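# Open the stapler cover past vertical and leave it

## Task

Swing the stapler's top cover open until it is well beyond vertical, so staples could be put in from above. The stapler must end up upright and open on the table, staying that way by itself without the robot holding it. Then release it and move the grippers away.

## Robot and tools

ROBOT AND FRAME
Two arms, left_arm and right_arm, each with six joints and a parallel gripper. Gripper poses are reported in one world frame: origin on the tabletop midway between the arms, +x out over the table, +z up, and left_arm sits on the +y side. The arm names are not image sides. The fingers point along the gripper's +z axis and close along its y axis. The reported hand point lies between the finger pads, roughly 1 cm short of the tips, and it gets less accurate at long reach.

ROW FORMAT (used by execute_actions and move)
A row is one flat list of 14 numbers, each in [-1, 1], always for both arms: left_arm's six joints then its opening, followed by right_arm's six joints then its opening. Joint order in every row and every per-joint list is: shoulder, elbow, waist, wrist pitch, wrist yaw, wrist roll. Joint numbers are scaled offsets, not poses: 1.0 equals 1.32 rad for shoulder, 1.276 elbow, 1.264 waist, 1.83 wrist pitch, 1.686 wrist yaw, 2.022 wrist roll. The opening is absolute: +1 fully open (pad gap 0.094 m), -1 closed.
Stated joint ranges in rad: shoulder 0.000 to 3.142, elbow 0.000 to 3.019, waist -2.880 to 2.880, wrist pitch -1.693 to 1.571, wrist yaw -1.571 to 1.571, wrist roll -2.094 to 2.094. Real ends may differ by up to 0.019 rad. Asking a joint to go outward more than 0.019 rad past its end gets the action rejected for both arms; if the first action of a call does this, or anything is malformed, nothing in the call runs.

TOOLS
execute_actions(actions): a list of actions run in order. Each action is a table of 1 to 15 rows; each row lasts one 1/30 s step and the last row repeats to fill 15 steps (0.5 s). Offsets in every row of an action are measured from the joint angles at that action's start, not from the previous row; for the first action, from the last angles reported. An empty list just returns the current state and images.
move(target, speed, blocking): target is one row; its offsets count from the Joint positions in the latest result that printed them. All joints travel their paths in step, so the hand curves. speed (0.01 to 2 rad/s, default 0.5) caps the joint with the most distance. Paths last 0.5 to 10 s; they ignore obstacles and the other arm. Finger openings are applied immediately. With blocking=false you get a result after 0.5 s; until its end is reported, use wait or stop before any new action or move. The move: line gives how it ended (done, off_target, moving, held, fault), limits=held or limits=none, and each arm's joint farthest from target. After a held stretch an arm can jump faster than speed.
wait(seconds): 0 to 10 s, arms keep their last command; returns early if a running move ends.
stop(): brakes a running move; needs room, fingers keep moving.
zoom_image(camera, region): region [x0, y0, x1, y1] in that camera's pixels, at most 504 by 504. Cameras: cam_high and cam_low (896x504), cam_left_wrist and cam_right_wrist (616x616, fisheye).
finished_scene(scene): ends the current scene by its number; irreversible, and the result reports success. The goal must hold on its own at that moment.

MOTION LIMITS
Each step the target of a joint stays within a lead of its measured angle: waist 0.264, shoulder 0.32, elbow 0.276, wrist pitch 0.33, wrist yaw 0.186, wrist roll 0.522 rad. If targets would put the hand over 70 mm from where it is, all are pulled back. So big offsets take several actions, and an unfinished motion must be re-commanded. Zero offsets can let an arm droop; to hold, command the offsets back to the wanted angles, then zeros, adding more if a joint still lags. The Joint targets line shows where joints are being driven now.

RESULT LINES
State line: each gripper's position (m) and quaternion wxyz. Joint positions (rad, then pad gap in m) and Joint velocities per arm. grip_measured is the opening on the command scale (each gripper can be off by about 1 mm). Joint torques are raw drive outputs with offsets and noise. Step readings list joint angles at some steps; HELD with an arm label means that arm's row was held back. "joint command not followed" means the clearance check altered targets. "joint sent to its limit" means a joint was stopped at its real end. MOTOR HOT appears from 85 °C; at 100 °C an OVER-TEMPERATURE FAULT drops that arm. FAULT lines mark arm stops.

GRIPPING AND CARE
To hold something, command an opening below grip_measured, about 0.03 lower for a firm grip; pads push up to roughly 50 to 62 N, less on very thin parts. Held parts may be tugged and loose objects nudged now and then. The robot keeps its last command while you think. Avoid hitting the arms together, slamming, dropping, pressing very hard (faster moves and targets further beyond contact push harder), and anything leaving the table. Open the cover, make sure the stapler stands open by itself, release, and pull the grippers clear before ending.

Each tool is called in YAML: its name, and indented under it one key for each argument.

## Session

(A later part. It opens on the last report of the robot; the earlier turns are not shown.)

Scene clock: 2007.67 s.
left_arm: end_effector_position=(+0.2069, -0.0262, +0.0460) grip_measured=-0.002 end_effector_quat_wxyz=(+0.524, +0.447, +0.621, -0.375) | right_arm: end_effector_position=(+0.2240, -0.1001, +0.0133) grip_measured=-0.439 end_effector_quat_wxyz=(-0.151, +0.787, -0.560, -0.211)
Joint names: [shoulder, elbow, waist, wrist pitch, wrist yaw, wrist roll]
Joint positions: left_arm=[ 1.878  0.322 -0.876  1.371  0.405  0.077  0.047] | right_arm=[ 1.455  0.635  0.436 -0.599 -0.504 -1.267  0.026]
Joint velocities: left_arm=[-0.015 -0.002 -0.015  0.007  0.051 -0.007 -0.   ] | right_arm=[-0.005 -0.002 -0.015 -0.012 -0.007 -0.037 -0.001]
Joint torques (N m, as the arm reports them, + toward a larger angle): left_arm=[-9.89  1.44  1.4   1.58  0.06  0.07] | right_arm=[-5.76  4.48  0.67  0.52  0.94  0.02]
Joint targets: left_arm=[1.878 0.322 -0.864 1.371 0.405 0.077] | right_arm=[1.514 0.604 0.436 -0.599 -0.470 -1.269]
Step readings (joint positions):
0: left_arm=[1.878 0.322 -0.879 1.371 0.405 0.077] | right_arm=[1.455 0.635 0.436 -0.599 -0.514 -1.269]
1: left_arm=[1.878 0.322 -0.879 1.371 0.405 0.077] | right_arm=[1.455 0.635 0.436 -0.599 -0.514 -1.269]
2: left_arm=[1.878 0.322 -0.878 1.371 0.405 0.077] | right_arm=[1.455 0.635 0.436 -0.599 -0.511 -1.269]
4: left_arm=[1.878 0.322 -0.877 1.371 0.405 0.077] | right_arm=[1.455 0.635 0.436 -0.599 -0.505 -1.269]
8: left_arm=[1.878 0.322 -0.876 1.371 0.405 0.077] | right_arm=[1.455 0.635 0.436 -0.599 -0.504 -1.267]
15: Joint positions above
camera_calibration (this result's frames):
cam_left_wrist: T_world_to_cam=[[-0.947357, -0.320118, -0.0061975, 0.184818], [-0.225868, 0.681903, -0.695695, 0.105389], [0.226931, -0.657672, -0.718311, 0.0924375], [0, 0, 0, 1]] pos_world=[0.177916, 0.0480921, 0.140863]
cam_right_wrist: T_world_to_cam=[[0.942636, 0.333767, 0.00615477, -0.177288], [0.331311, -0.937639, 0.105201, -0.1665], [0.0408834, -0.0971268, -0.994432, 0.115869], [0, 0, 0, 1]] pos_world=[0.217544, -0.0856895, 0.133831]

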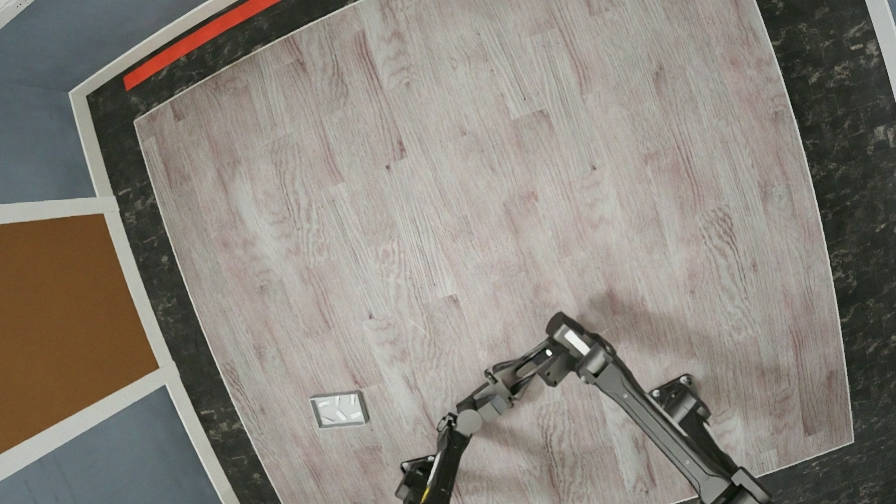

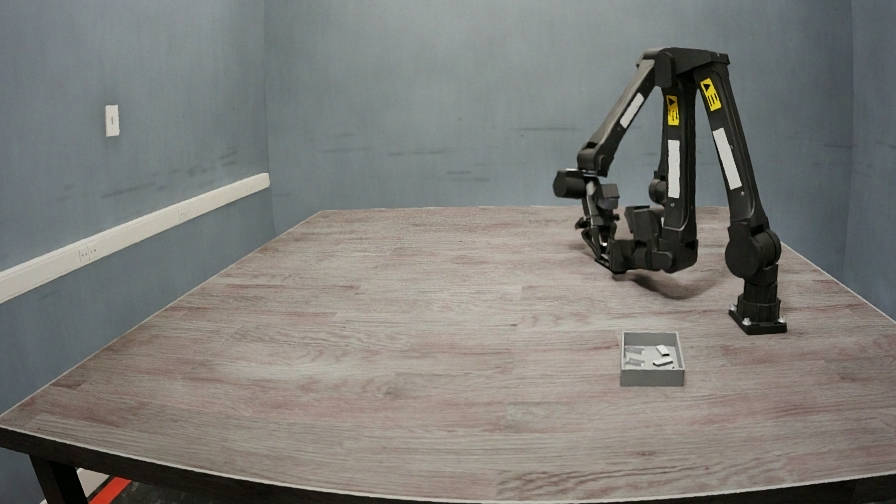

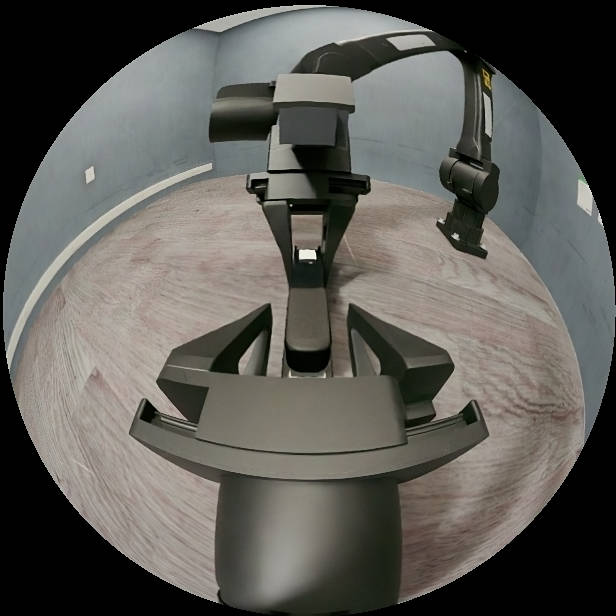

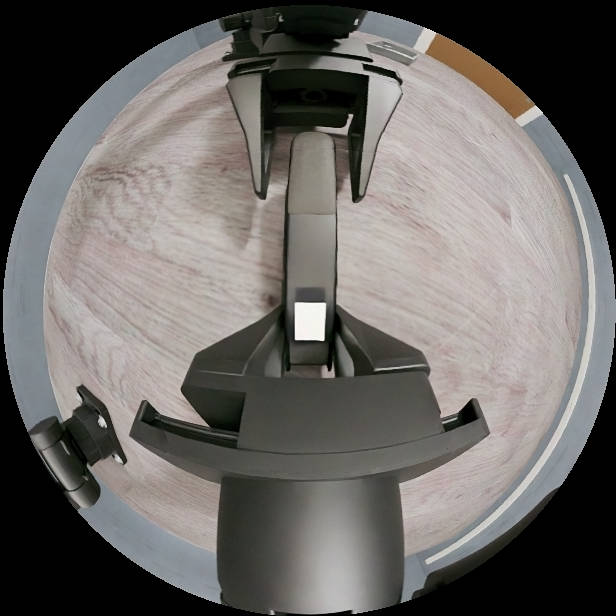

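execute_actions:
  actions:
    - [[0,0,0.004,0,0,0,-0.42, 0.05,-0.028,0,0,0.024,0,-0.44]]
    - [[0,0,0,0,0,0,-0.565, 0.05,-0.028,0,0,0.024,0,-0.44]]

Scene clock: 2013.47 s.
left_arm: end_effector_position=(+0.2076, -0.0260, +0.0460) grip_measured=-0.525 end_effector_quat_wxyz=(+0.525, +0.446, +0.621, -0.373) | right_arm: end_effector_position=(+0.2243, -0.1005, +0.0129) grip_measured=-0.439 end_effector_quat_wxyz=(-0.150, +0.786, -0.562, -0.210)
Joint names: [shoulder, elbow, waist, wrist pitch, wrist yaw, wrist roll]
Joint positions: left_arm=[ 1.878  0.322 -0.876  1.371  0.401  0.077  0.022] | right_arm=[ 1.455  0.635  0.436 -0.599 -0.501 -1.262  0.026]
Joint velocities: left_arm=[-0.005  0.002 -0.005 -0.002 -0.081 -0.066  0.   ] | right_arm=[-0.015 -0.012 -0.005  0.002  0.037 -0.022 -0.001]
Joint torques (N m, as the arm reports them, + toward a larger angle): left_arm=[-9.96  1.53  0.42  1.68  0.28  0.05] | right_arm=[-5.19  4.06  0.63  0.51  1.16  0.01]
Joint targets: left_arm=[1.878 0.322 -0.876 1.371 0.405 0.077] | right_arm=[1.521 0.599 0.436 -0.599 -0.462 -1.264]
Step readings (joint positions; steps 1 to 15: 1st action; 16 to 30: 2nd action):
0: left_arm=[1.878 0.322 -0.876 1.371 0.405 0.077] | right_arm=[1.455 0.635 0.436 -0.599 -0.504 -1.267]
1: left_arm=[1.878 0.322 -0.876 1.371 0.405 0.077] | right_arm=[1.455 0.635 0.436 -0.599 -0.503 -1.267]
2: left_arm=[1.878 0.322 -0.876 1.371 0.405 0.077] | right_arm=[1.455 0.635 0.436 -0.599 -0.503 -1.266]
4: left_arm=[1.878 0.322 -0.876 1.371 0.405 0.077] | right_arm=[1.455 0.635 0.436 -0.599 -0.503 -1.265]
8: left_arm=[1.878 0.322 -0.876 1.371 0.405 0.077] | right_arm=[1.455 0.635 0.436 -0.599 -0.503 -1.264]
15: left_arm=[1.878 0.322 -0.876 1.371 0.405 0.077] | right_arm=[1.455 0.635 0.436 -0.599 -0.503 -1.264]
16: left_arm=[1.878 0.322 -0.876 1.371 0.403 0.077] | right_arm=[1.455 0.635 0.436 -0.599 -0.502 -1.264]
17: left_arm=[1.878 0.322 -0.876 1.371 0.401 0.077] | right_arm=[1.455 0.635 0.436 -0.599 -0.501 -1.263]
19: left_arm=[1.878 0.322 -0.876 1.371 0.401 0.077] | right_arm=[1.455 0.635 0.436 -0.599 -0.501 -1.262]
23: left_arm=[1.878 0.322 -0.876 1.371 0.401 0.077] | right_arm=[1.455 0.635 0.436 -0.599 -0.501 -1.262]
30: Joint positions above
camera_calibration (this result's frames):
cam_left_wrist: T_world_to_cam=[[-0.946025, -0.324019, -0.00690757, 0.185192], [-0.228281, 0.681329, -0.69547, 0.105817], [0.230052, -0.656355, -0.718522, 0.0918003], [0, 0, 0, 1]] pos_world=[0.178234, 0.0481629, 0.140832]
cam_right_wrist: T_world_to_cam=[[0.944345, 0.328932, 0.00399205, -0.178258], [0.326582, -0.938916, 0.10854, -0.166066], [0.0394504, -0.101195, -0.994084, 0.115323], [0, 0, 0, 1]] pos_world=[0.218022, -0.0856169, 0.133378]

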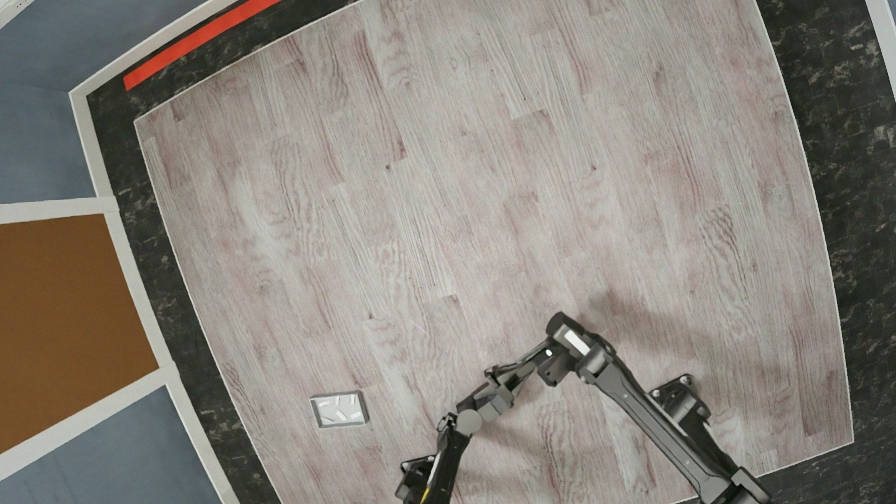

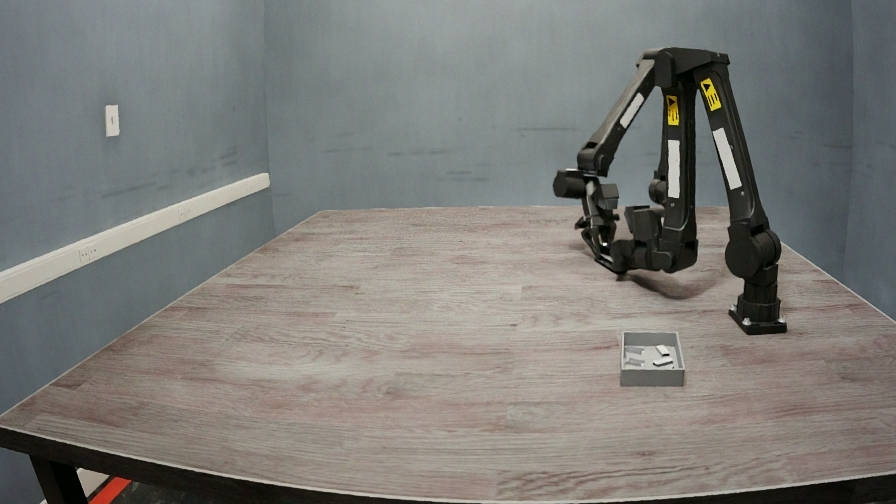

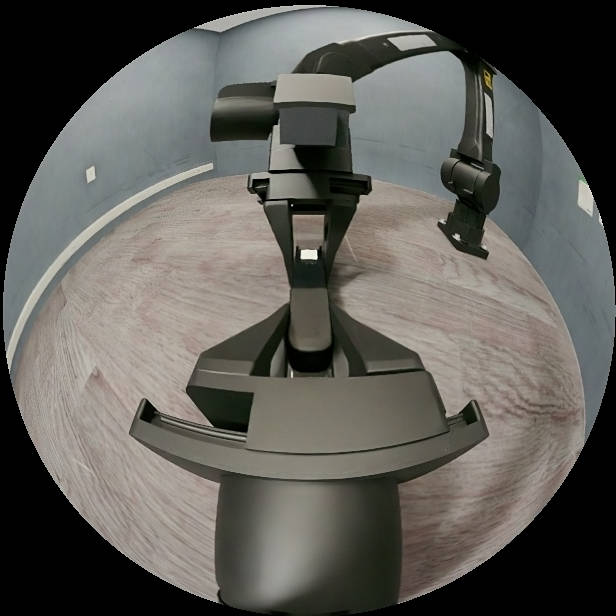

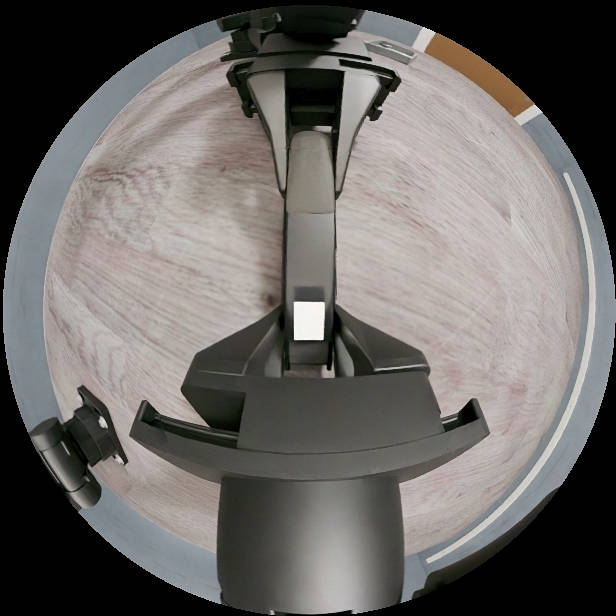

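execute_actions:
  actions:
    - [ [-0.0194,0.012,-0.0091,-0.0114,-0.0024,0.0064,-0.565, 0.05,-0.028,0,0,0.023,0,-0.44], [-0.0267,0.012,-0.0095,-0.0201,-0.0030,0.0073,-0.565, 0.05,-0.028,0,0,0.023,0,-0.44], [-0.0339,0.013,-0.0098,-0.0287,-0.0037,0.0083,-0.565, 0.05,-0.028,0,0,0.023,0,-0.44], [-0.0412,0.013,-0.0102,-0.0374,-0.0043,0.0092,-0.565, 0.05,-0.028,0,0,0.023,0,-0.44], [-0.0485,0.013,-0.0106,-0.0460,-0.0050,0.0101,-0.565, 0.05,-0.028,0,0,0.023,0,-0.44], [-0.0558,0.014,-0.0109,-0.0547,-0.0056,0.0111,-0.565, 0.05,-0.028,0,0,0.023,0,-0.44], [-0.0630,0.014,-0.0113,-0.0634,-0.0062,0.0120,-0.565, 0.05,-0.028,0,0,0.023,0,-0.44], [-0.0703,0.014,-0.0117,-0.0720,-0.0069,0.0130,-0.565, 0.05,-0.028,0,0,0.023,0,-0.44], [-0.0776,0.015,-0.0120,-0.0807,-0.0075,0.0139,-0.565, 0.05,-0.028,0,0,0.023,0,-0.44], [-0.0848,0.015,-0.0124,-0.0893,-0.0081,0.0148,-0.565, 0.05,-0.028,0,0,0.023,0,-0.44] ]

Scene clock: 2039.97 s.
left_arm: end_effector_position=(+0.2086, -0.0274, +0.0513) grip_measured=-0.525 end_effector_quat_wxyz=(+0.509, +0.454, +0.635, -0.361) | right_arm: end_effector_position=(+0.2244, -0.1006, +0.0128) grip_measured=-0.439 end_effector_quat_wxyz=(-0.149, +0.785, -0.564, -0.210)
Joint names: [shoulder, elbow, waist, wrist pitch, wrist yaw, wrist roll]
Joint positions: left_arm=[ 1.782  0.324 -0.88   1.217  0.39   0.097  0.022] | right_arm=[ 1.455  0.635  0.436 -0.599 -0.5   -1.259  0.026]
Joint velocities: left_arm=[ 0.015  0.002 -0.015 -0.012 -0.007  0.007  0.001] | right_arm=[-0.005 -0.012 -0.015 -0.012 -0.007 -0.007  0.   ]
Joint torques (N m, as the arm reports them, + toward a larger angle): left_arm=[-10.86   3.38  -0.35   1.23  -0.01   0.16] | right_arm=[-5.59  3.96  0.56  0.59  1.13  0.  ]
Joint targets: left_arm=[1.766 0.341 -0.891 1.207 0.387 0.107] | right_arm=[1.521 0.599 0.436 -0.599 -0.462 -1.261]
Step readings (joint positions):
0: left_arm=[1.878 0.322 -0.876 1.371 0.401 0.077] | right_arm=[1.455 0.635 0.436 -0.599 -0.501 -1.262]
1: left_arm=[1.877 0.322 -0.876 1.369 0.400 0.078] | right_arm=[1.455 0.635 0.436 -0.599 -0.501 -1.261]
2: left_arm=[1.874 0.322 -0.876 1.365 0.400 0.078] | right_arm=[1.455 0.635 0.436 -0.599 -0.501 -1.261]
4: left_arm=[1.861 0.322 -0.877 1.342 0.398 0.080] | right_arm=[1.455 0.635 0.436 -0.599 -0.501 -1.260]
8: left_arm=[1.823 0.323 -0.879 1.280 0.393 0.089] | right_arm=[1.455 0.635 0.436 -0.599 -0.501 -1.259]
15: Joint positions above
camera_calibration (this result's frames):
cam_left_wrist: T_world_to_cam=[[-0.945227, -0.32635, -0.00646591, 0.185481], [-0.241924, 0.713724, -0.657321, 0.112454], [0.219131, -0.619753, -0.753583, 0.0995494], [0, 0, 0, 1]] pos_world=[0.180712, 0.0419668, 0.150136]
cam_right_wrist: T_world_to_cam=[[0.945253, 0.326327, 0.00266969, -0.178746], [0.324099, -0.939693, 0.109257, -0.165697], [0.0381621, -0.10241, -0.99401, 0.115415], [0, 0, 0, 1]] pos_world=[0.218258, -0.0855552, 0.133305]

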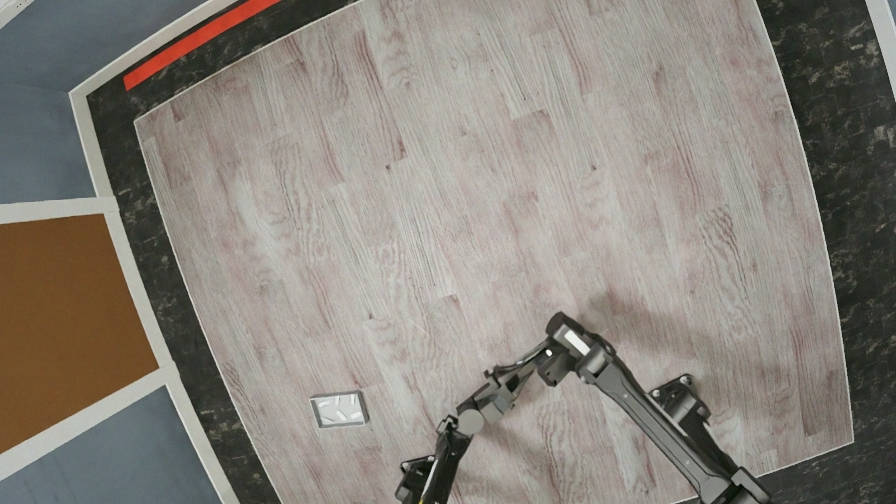

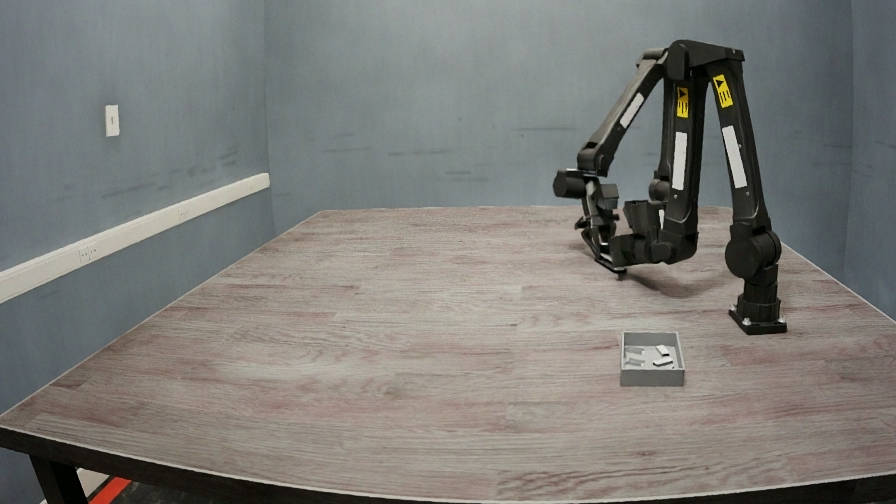

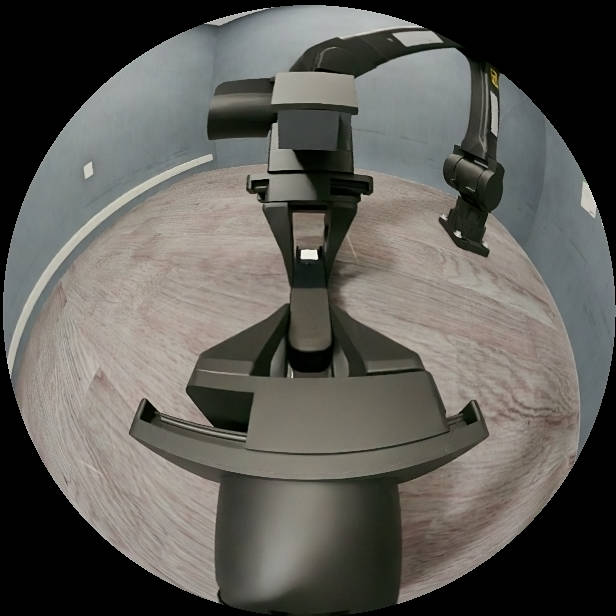

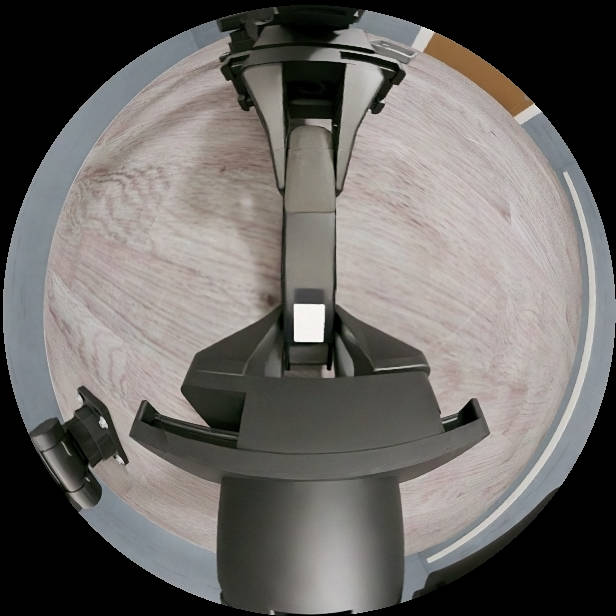

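execute_actions:
  actions:
    - [ [-0.0220,0.0142,-0.0094,-0.0155,-0.0025,0.0054,-0.55, 0.05,-0.028,0,0,0.023,0,-0.44], [-0.0320,0.0151,-0.0101,-0.0256,-0.0032,0.0059,-0.55, 0.05,-0.028,0,0,0.023,0,-0.44], [-0.0419,0.0161,-0.0108,-0.0356,-0.0039,0.0064,-0.55, 0.05,-0.028,0,0,0.023,0,-0.44], [-0.0518,0.0170,-0.0116,-0.0457,-0.0046,0.0069,-0.55, 0.05,-0.028,0,0,0.023,0,-0.44], [-0.0617,0.0179,-0.0123,-0.0557,-0.0053,0.0074,-0.55, 0.05,-0.028,0,0,0.023,0,-0.44], [-0.0717,0.0188,-0.0130,-0.0658,-0.0060,0.0079,-0.55, 0.05,-0.028,0,0,0.023,0,-0.44], [-0.0816,0.0197,-0.0137,-0.0758,-0.0068,0.0084,-0.55, 0.05,-0.028,0,0,0.023,0,-0.44], [-0.0915,0.0206,-0.0144,-0.0859,-0.0075,0.0089,-0.55, 0.05,-0.028,0,0,0.023,0,-0.44], [-0.1014,0.0215,-0.0151,-0.0960,-0.0082,0.0094,-0.55, 0.05,-0.028,0,0,0.023,0,-0.44], [-0.1114,0.0224,-0.0158,-0.1060,-0.0089,0.0099,-0.55, 0.05,-0.028,0,0,0.023,0,-0.44] ]
    - [ [-0.0203,0.0165,-0.0097,-0.0150,-0.0027,0.0054,-0.55, 0.05,-0.028,0,0,0.023,0,-0.44], [-0.0285,0.0190,-0.0107,-0.0245,-0.0037,0.0058,-0.55, 0.05,-0.028,0,0,0.023,0,-0.44], [-0.0367,0.0214,-0.0117,-0.0341,-0.0046,0.0063,-0.55, 0.05,-0.028,0,0,0.023,0,-0.44], [-0.0448,0.0238,-0.0127,-0.0436,-0.0056,0.0067,-0.55, 0.05,-0.028,0,0,0.023,0,-0.44], [-0.0530,0.0263,-0.0136,-0.0531,-0.0065,0.0072,-0.55, 0.05,-0.028,0,0,0.023,0,-0.44], [-0.0612,0.0287,-0.0146,-0.0627,-0.0075,0.0076,-0.55, 0.05,-0.028,0,0,0.023,0,-0.44], [-0.0694,0.0311,-0.0156,-0.0722,-0.0084,0.0081,-0.55, 0.05,-0.028,0,0,0.023,0,-0.44], [-0.0776,0.0335,-0.0166,-0.0817,-0.0094,0.0085,-0.55, 0.05,-0.028,0,0,0.023,0,-0.44], [-0.0858,0.0360,-0.0176,-0.0913,-0.0103,0.0090,-0.55, 0.05,-0.028,0,0,0.023,0,-0.44], [-0.0939,0.0384,-0.0186,-0.1008,-0.0113,0.0094,-0.55, 0.05,-0.028,0,0,0.023,0,-0.44] ]

Scene clock: 2062.50 s.
left_arm: end_effector_position=(+0.2087, -0.0299, +0.0642) grip_measured=-0.525 end_effector_quat_wxyz=(+0.467, +0.471, +0.671, -0.330) | right_arm: end_effector_position=(+0.2244, -0.1007, +0.0128) grip_measured=-0.439 end_effector_quat_wxyz=(-0.149, +0.783, -0.566, -0.210)
Joint names: [shoulder, elbow, waist, wrist pitch, wrist yaw, wrist roll]
Joint positions: left_arm=[ 1.568  0.351 -0.9    0.841  0.345  0.131  0.022] | right_arm=[ 1.455  0.635  0.436 -0.599 -0.5   -1.252  0.026]
Joint velocities: left_arm=[-0.024 -0.012 -0.015 -0.002 -0.037 -0.007  0.   ] | right_arm=[-0.015 -0.017  0.005 -0.002  0.051  0.066  0.   ]
Joint torques (N m, as the arm reports them, + toward a larger angle): left_arm=[-10.68   6.19  -0.45   1.4    0.37   0.06] | right_arm=[-5.16  4.06  0.61  0.51  1.13  0.  ]
Joint targets: left_arm=[1.540 0.381 -0.913 0.838 0.351 0.133] | right_arm=[1.521 0.599 0.436 -0.599 -0.461 -1.255]
Step readings (joint positions; steps 1 to 15: 1st action; 16 to 30: 2nd action):
0: left_arm=[1.782 0.324 -0.880 1.217 0.390 0.097] | right_arm=[1.455 0.635 0.436 -0.599 -0.500 -1.259]
1: left_arm=[1.781 0.324 -0.880 1.214 0.389 0.097] | right_arm=[1.455 0.635 0.436 -0.599 -0.500 -1.258]
2: left_arm=[1.776 0.324 -0.880 1.207 0.389 0.098] | right_arm=[1.455 0.635 0.436 -0.599 -0.500 -1.258]
4: left_arm=[1.758 0.324 -0.881 1.178 0.387 0.099] | right_arm=[1.455 0.635 0.436 -0.599 -0.500 -1.257]
8: left_arm=[1.709 0.326 -0.885 1.100 0.377 0.106] | right_arm=[1.455 0.635 0.436 -0.599 -0.500 -1.255]
15: left_arm=[1.664 0.332 -0.889 1.022 0.370 0.114] | right_arm=[1.455 0.635 0.436 -0.599 -0.500 -1.255]
16: left_arm=[1.664 0.332 -0.889 1.018 0.368 0.115] | right_arm=[1.455 0.635 0.436 -0.599 -0.500 -1.254]
17: left_arm=[1.661 0.332 -0.890 1.012 0.367 0.116] | right_arm=[1.455 0.635 0.436 -0.599 -0.500 -1.254]
19: left_arm=[1.646 0.335 -0.892 0.986 0.364 0.118] | right_arm=[1.455 0.635 0.436 -0.599 -0.500 -1.253]
23: left_arm=[1.606 0.342 -0.896 0.913 0.354 0.124] | right_arm=[1.455 0.635 0.436 -0.599 -0.500 -1.252]
30: Joint positions above
camera_calibration (this result's frames):
cam_left_wrist: T_world_to_cam=[[-0.941163, -0.337953, -0.000572411, 0.183259], [-0.281204, 0.784061, -0.553329, 0.126375], [0.187448, -0.520612, -0.832962, 0.122314], [0, 0, 0, 1]] pos_world=[0.185086, 0.026526, 0.171915]
cam_right_wrist: T_world_to_cam=[[0.947202, 0.320637, -0.000645947, -0.179733], [0.318772, -0.941471, 0.109617, -0.164736], [0.034539, -0.104035, -0.993974, 0.116028], [0, 0, 0, 1]] pos_world=[0.218749, -0.0853941, 0.13327]

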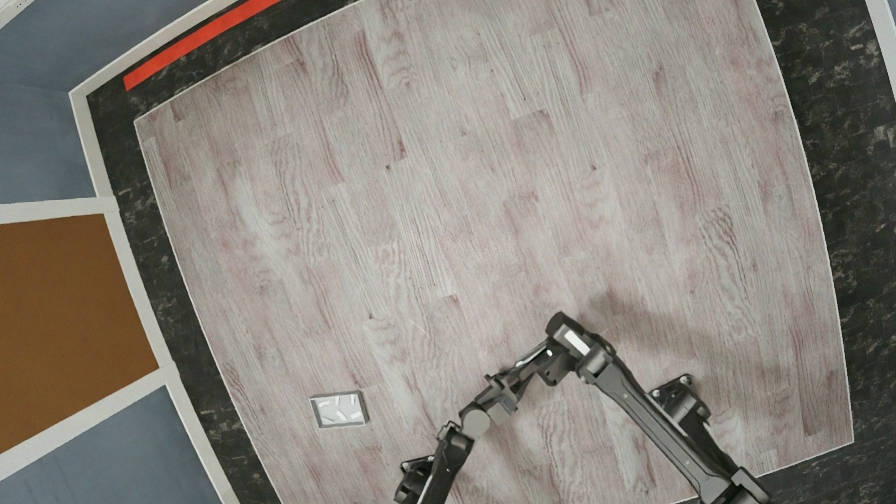

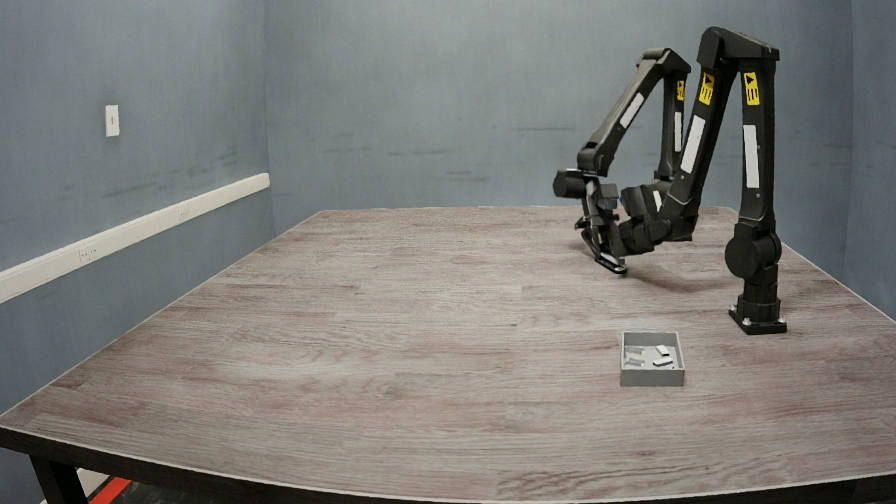

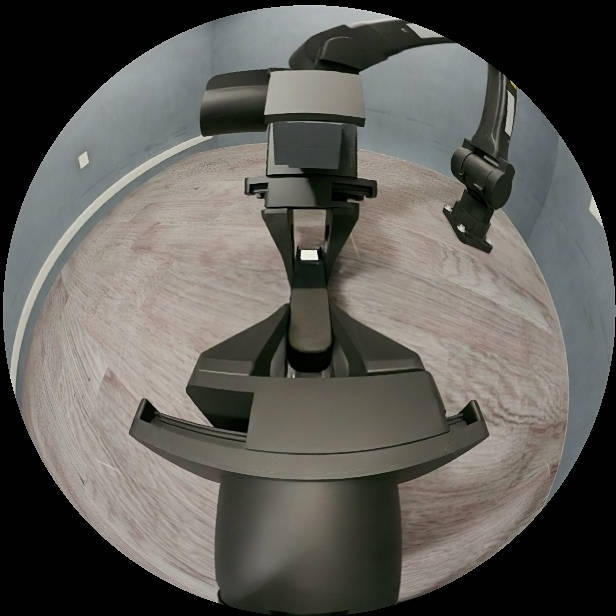

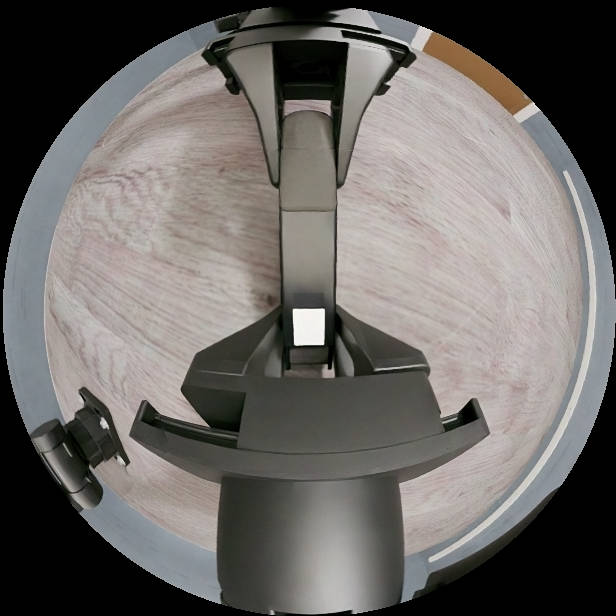

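execute_actions:
  actions:
    - [ [-0.012,0.015,-0.005,0.0,0.002,0,-0.55, 0.04,-0.02,0,0,0.018,0,-0.44], [-0.008,0.010,-0.002,0.002,0.001,0,-0.55, 0.03,-0.012,0,0,0.013,0,-0.44], [-0.0045,0.006,0,0.003,0,0,-0.55, 0.02,-0.004,0,0,0.008,0,-0.44], [-0.0045,0.006,0,0.003,0,0,-0.55, 0.01,0.004,0,0,0.004,0,-0.44], [-0.0045,0.006,0,0.003,0,0,-0.55, 0.004,0.010,0,0,0.002,0,-0.44] ]

move:
  target: [-0.0045,0.006,0,0.003,0,0,-0.55, -0.0614,0.069,0.0411,-0.0541,0.003,0.0208,-0.32]
  speed: 0.1

Scene clock: 2088.97 s.
left_arm: end_effector_position=(+0.2088, -0.0299, +0.0641) grip_measured=-0.525 end_effector_quat_wxyz=(+0.467, +0.471, +0.671, -0.329) | right_arm: end_effector_position=(+0.2246, -0.1000, +0.0138) grip_measured=-0.439 end_effector_quat_wxyz=(-0.150, +0.783, -0.566, -0.211)
Joint names: [shoulder, elbow, waist, wrist pitch, wrist yaw, wrist roll]
Joint positions: left_arm=[ 1.568  0.351 -0.9    0.841  0.345  0.131  0.022] | right_arm=[ 1.454  0.636  0.436 -0.599 -0.503 -1.251  0.026]
Joint velocities: left_arm=[ 0.005 -0.002 -0.015 -0.007  0.022 -0.022  0.   ] | right_arm=[-0.015 -0.007 -0.005  0.007  0.022  0.007  0.   ]
Joint torques (N m, as the arm reports them, + toward a larger angle): left_arm=[-9.06  4.58  0.23  1.77  0.14  0.08] | right_arm=[-10.37   8.16   0.63   0.51  -0.25   0.03]
Joint targets: left_arm=[1.562 0.358 -0.900 0.846 0.345 0.131] | right_arm=[1.461 0.647 0.436 -0.599 -0.496 -1.251]
Step readings (joint positions):
0: left_arm=[1.568 0.351 -0.900 0.841 0.345 0.131] | right_arm=[1.455 0.635 0.436 -0.599 -0.500 -1.252]
1: left_arm=[1.568 0.351 -0.900 0.841 0.345 0.131] | right_arm=[1.455 0.635 0.436 -0.599 -0.500 -1.251]
2: left_arm=[1.568 0.351 -0.900 0.841 0.345 0.131] | right_arm=[1.455 0.635 0.436 -0.599 -0.501 -1.251]
4: left_arm=[1.568 0.351 -0.900 0.841 0.345 0.131] | right_arm=[1.454 0.636 0.436 -0.599 -0.503 -1.251]
8: left_arm=[1.568 0.351 -0.900 0.841 0.345 0.131] | right_arm=[1.454 0.636 0.436 -0.599 -0.503 -1.251]
15: Joint positions above
camera_calibration (this result's frames):
cam_left_wrist: T_world_to_cam=[[-0.940967, -0.338496, -0.00119213, 0.183372], [-0.281353, 0.784067, -0.553245, 0.126386], [0.188206, -0.52025, -0.833018, 0.12216], [0, 0, 0, 1]] pos_world=[0.185115, 0.0265291, 0.171903]
cam_right_wrist: T_world_to_cam=[[0.947265, 0.320451, 0.000367586, -0.180159], [0.318605, -0.941929, 0.106117, -0.164221], [0.0343516, -0.100404, -0.994354, 0.117456], [0, 0, 0, 1]] pos_world=[0.218946, -0.0851592, 0.134286]

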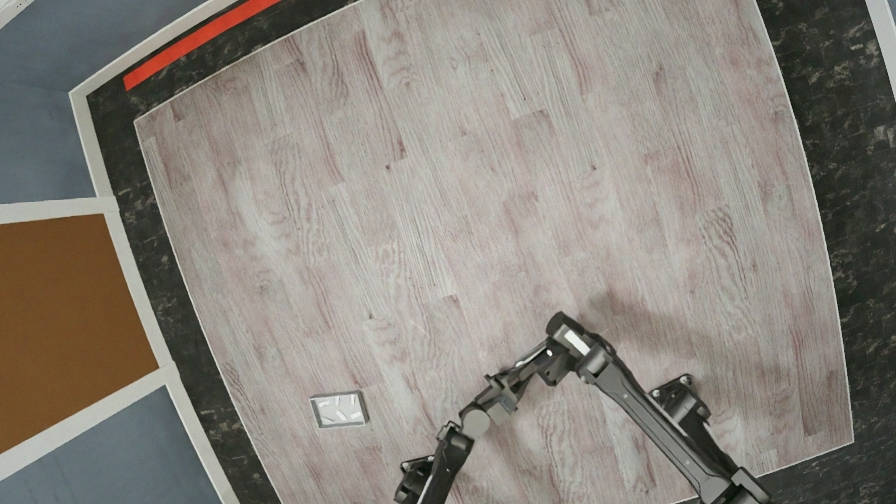

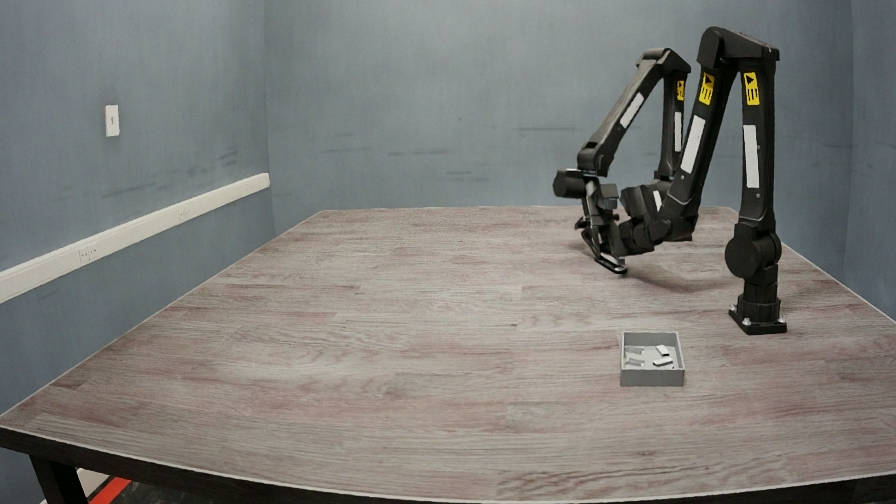

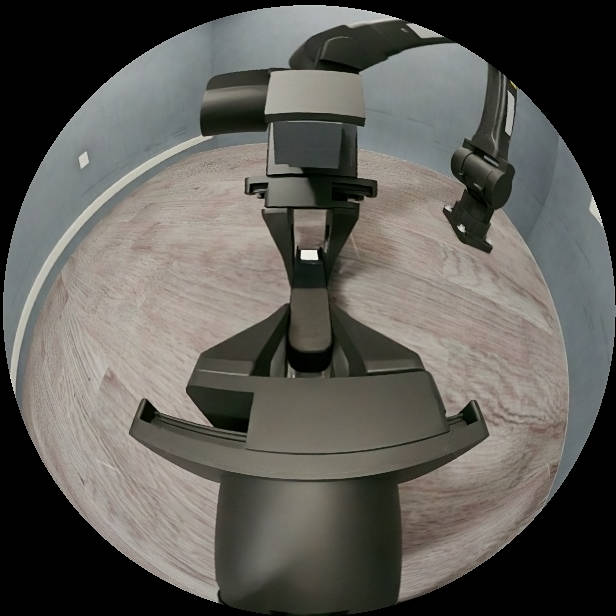

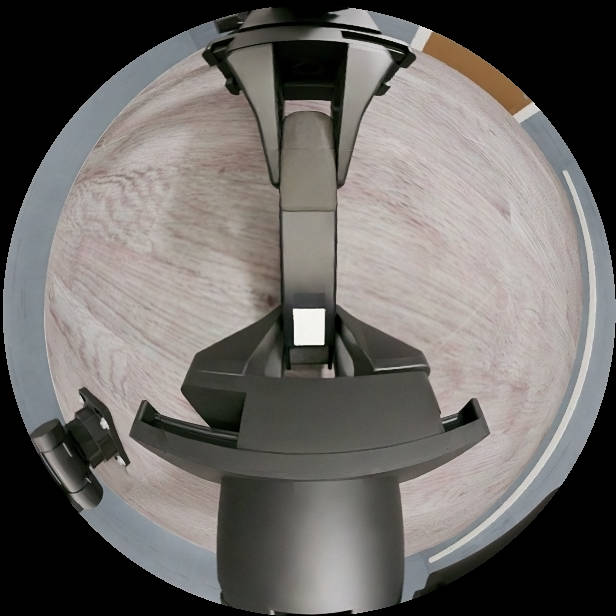

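Scene clock: 2090.33 s.
left_arm: end_effector_position=(+0.2082, -0.0301, +0.0642) grip_measured=-0.525 end_effector_quat_wxyz=(+0.467, +0.472, +0.671, -0.331) | right_arm: end_effector_position=(+0.2220, -0.0843, +0.0474) grip_measured=-0.321 end_effector_quat_wxyz=(-0.153, +0.787, -0.559, -0.211)
Joint names: [shoulder, elbow, waist, wrist pitch, wrist yaw, wrist roll]
Joint positions: left_arm=[ 1.568  0.351 -0.9    0.841  0.348  0.131  0.022] | right_arm=[ 1.386  0.685  0.48  -0.689 -0.499 -1.219  0.032]
Joint velocities: left_arm=[ 0.005 -0.002 -0.005  0.012 -0.022  0.022  0.   ] | right_arm=[ 0.005  0.002  0.005 -0.002 -0.11  -0.066 -0.   ]
Joint torques (N m, as the arm reports them, + toward a larger angle): left_arm=[-9.42  4.54  0.47  1.72 -0.07  0.07] | right_arm=[-12.01  11.11   1.4    0.25  -0.47   0.12]
Joint targets: left_arm=[1.562 0.358 -0.900 0.846 0.345 0.131] | right_arm=[1.373 0.724 0.488 -0.697 -0.498 -1.209]
move: off_target (right_arm); limits=none; left_arm: farthest joint: the elbow, 0.008 radians from its target (0.008 radians at the start); right_arm: farthest joint: the elbow, 0.039 radians from its target (0.088 radians at the start)
camera_calibration (this result's frames):
cam_left_wrist: T_world_to_cam=[[-0.942163, -0.335156, 0.000116246, 0.182988], [-0.279158, 0.784553, -0.553668, 0.126041], [0.185474, -0.521677, -0.832738, 0.122721], [0, 0, 0, 1]] pos_world=[0.184828, 0.0264646, 0.171958]
cam_right_wrist: T_world_to_cam=[[0.942502, 0.334049, 0.0100367, -0.180975], [0.331346, -0.937949, 0.102283, -0.154449], [0.0435814, -0.0930764, -0.994705, 0.151177], [0, 0, 0, 1]] pos_world=[0.215157, -0.0703397, 0.167991]

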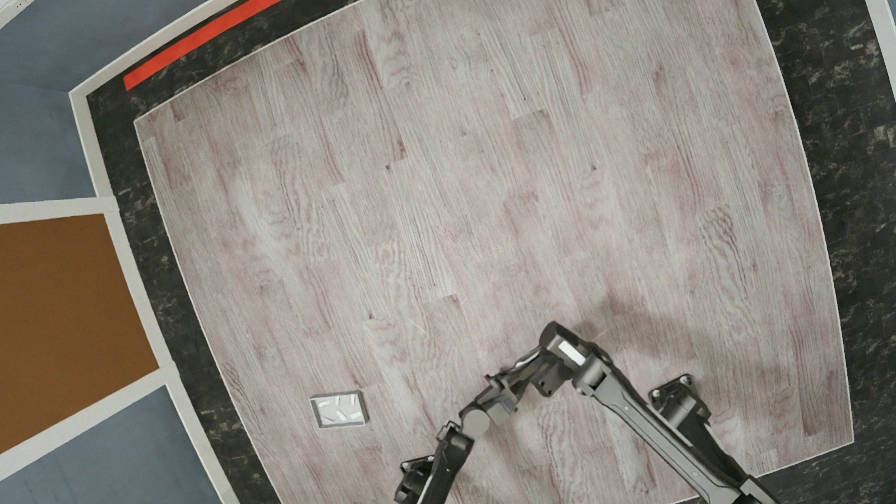

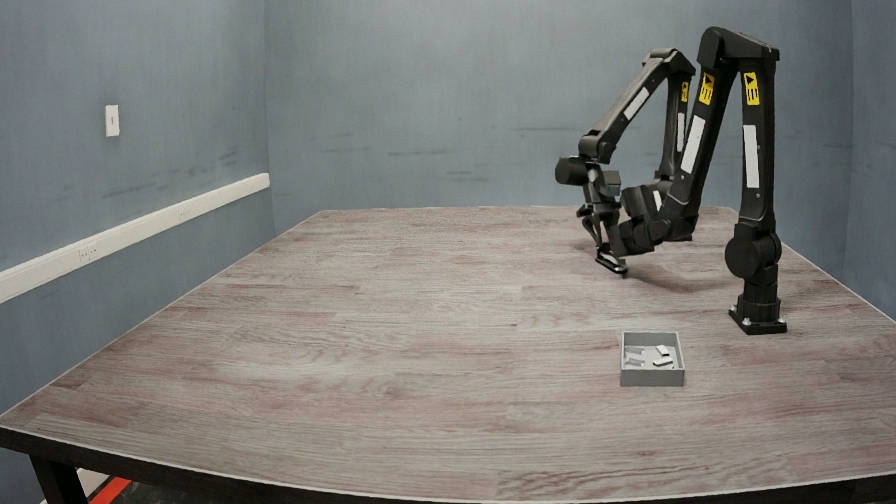

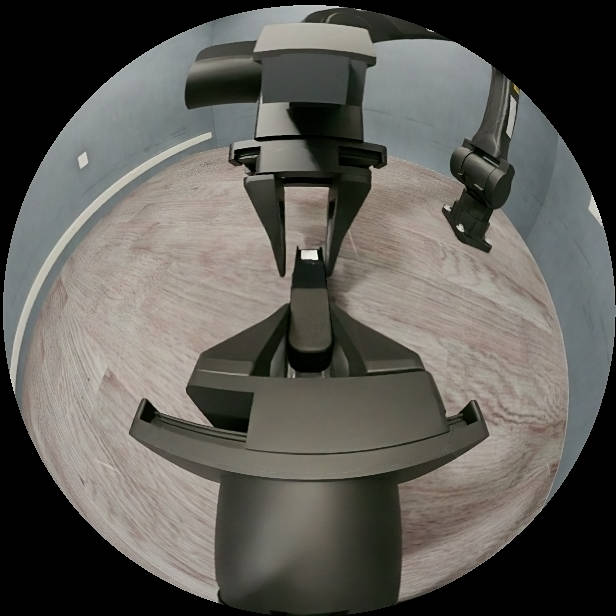

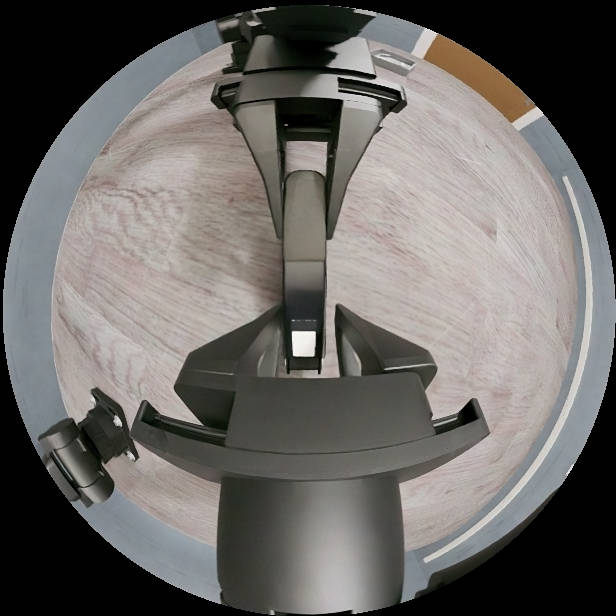

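execute_actions:
  actions:
    - [[-0.0045,0.006,0,0.003,0,0,-0.55, -0.004,-0.0106,0.002,-0.002,0,0,-0.32]]

Scene clock: 2094.23 s.
left_arm: end_effector_position=(+0.2082, -0.0301, +0.0642) grip_measured=-0.525 end_effector_quat_wxyz=(+0.467, +0.472, +0.671, -0.331) | right_arm: end_effector_position=(+0.2194, -0.0862, +0.0451) grip_measured=-0.321 end_effector_quat_wxyz=(-0.150, +0.786, -0.560, -0.212)
Joint names: [shoulder, elbow, waist, wrist pitch, wrist yaw, wrist roll]
Joint positions: left_arm=[ 1.568  0.351 -0.9    0.841  0.348  0.131  0.022] | right_arm=[ 1.386  0.678  0.48  -0.689 -0.499 -1.218  0.032]
Joint velocities: left_arm=[-0.005  0.012 -0.005 -0.017 -0.051 -0.051 -0.   ] | right_arm=[-0.005  0.007 -0.015  0.002 -0.007 -0.037 -0.001]
Joint torques (N m, as the arm reports them, + toward a larger angle): left_arm=[-9.09  4.54  0.58  1.75  0.11  0.07] | right_arm=[-11.13   7.33   0.85   0.41  -0.52   0.03]
Joint targets: left_arm=[1.562 0.358 -0.900 0.846 0.348 0.131] | right_arm=[1.381 0.671 0.482 -0.693 -0.499 -1.218]
Step readings (joint positions):
0: left_arm=[1.568 0.351 -0.900 0.841 0.348 0.131] | right_arm=[1.386 0.685 0.480 -0.689 -0.499 -1.218]
1: left_arm=[1.568 0.351 -0.900 0.841 0.348 0.131] | right_arm=[1.386 0.684 0.480 -0.689 -0.499 -1.218]
2: left_arm=[1.568 0.351 -0.900 0.841 0.348 0.131] | right_arm=[1.386 0.684 0.480 -0.689 -0.499 -1.218]
4: left_arm=[1.568 0.351 -0.900 0.841 0.348 0.131] | right_arm=[1.386 0.681 0.480 -0.689 -0.499 -1.218]
8: left_arm=[1.568 0.351 -0.900 0.841 0.348 0.131] | right_arm=[1.386 0.678 0.480 -0.689 -0.499 -1.218]
15: Joint positions above
camera_calibration (this result's frames):
cam_left_wrist: T_world_to_cam=[[-0.942163, -0.335156, 0.000116246, 0.182988], [-0.279158, 0.784553, -0.553668, 0.126041], [0.185474, -0.521677, -0.832738, 0.122721], [0, 0, 0, 1]] pos_world=[0.184828, 0.0264646, 0.171958]
cam_right_wrist: T_world_to_cam=[[0.942761, 0.333455, 0.00309578, -0.177671], [0.331333, -0.93773, 0.10431, -0.15524], [0.0376857, -0.0973136, -0.99454, 0.149776], [0, 0, 0, 1]] pos_world=[0.213293, -0.0717522, 0.165701]

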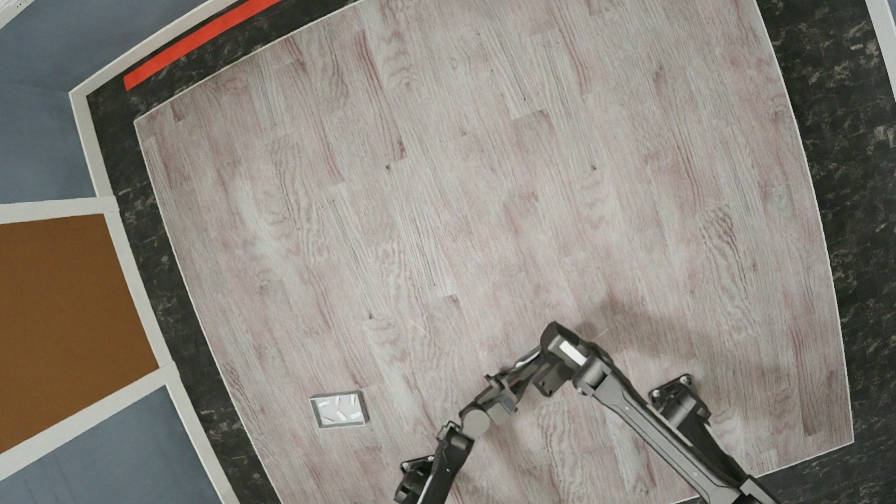

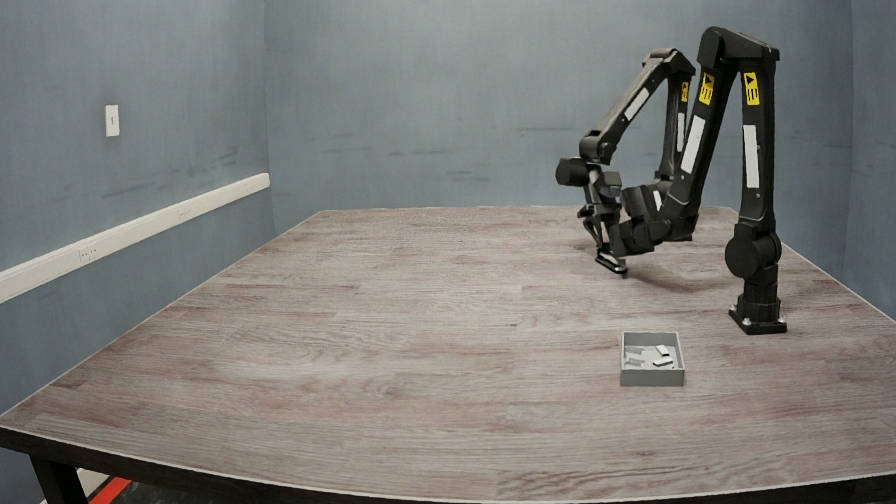

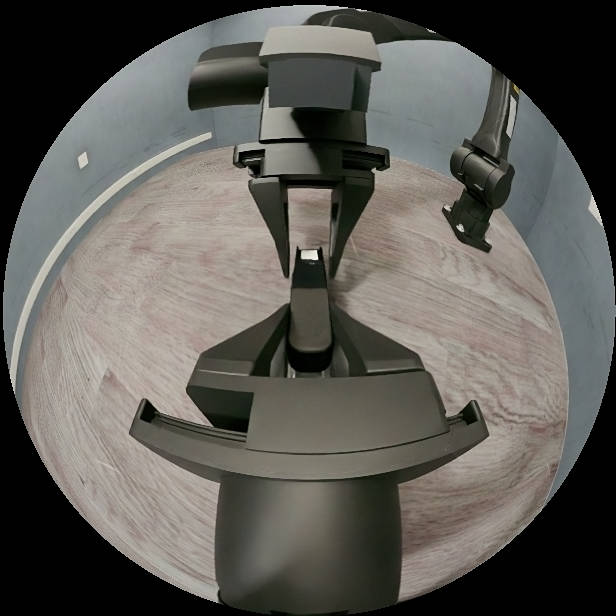

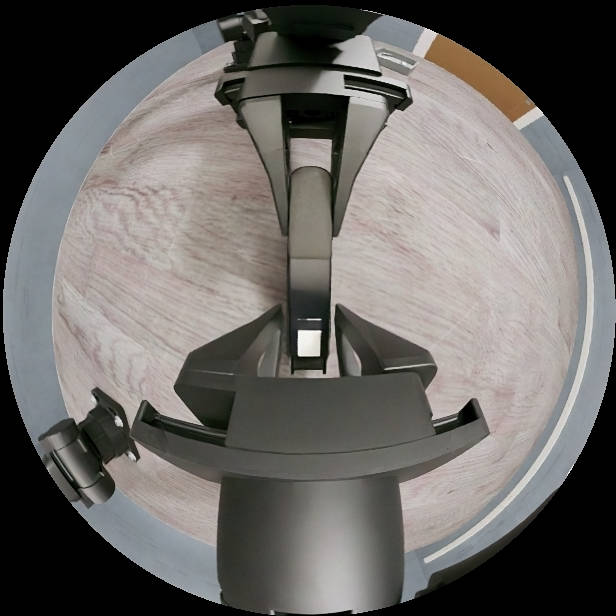

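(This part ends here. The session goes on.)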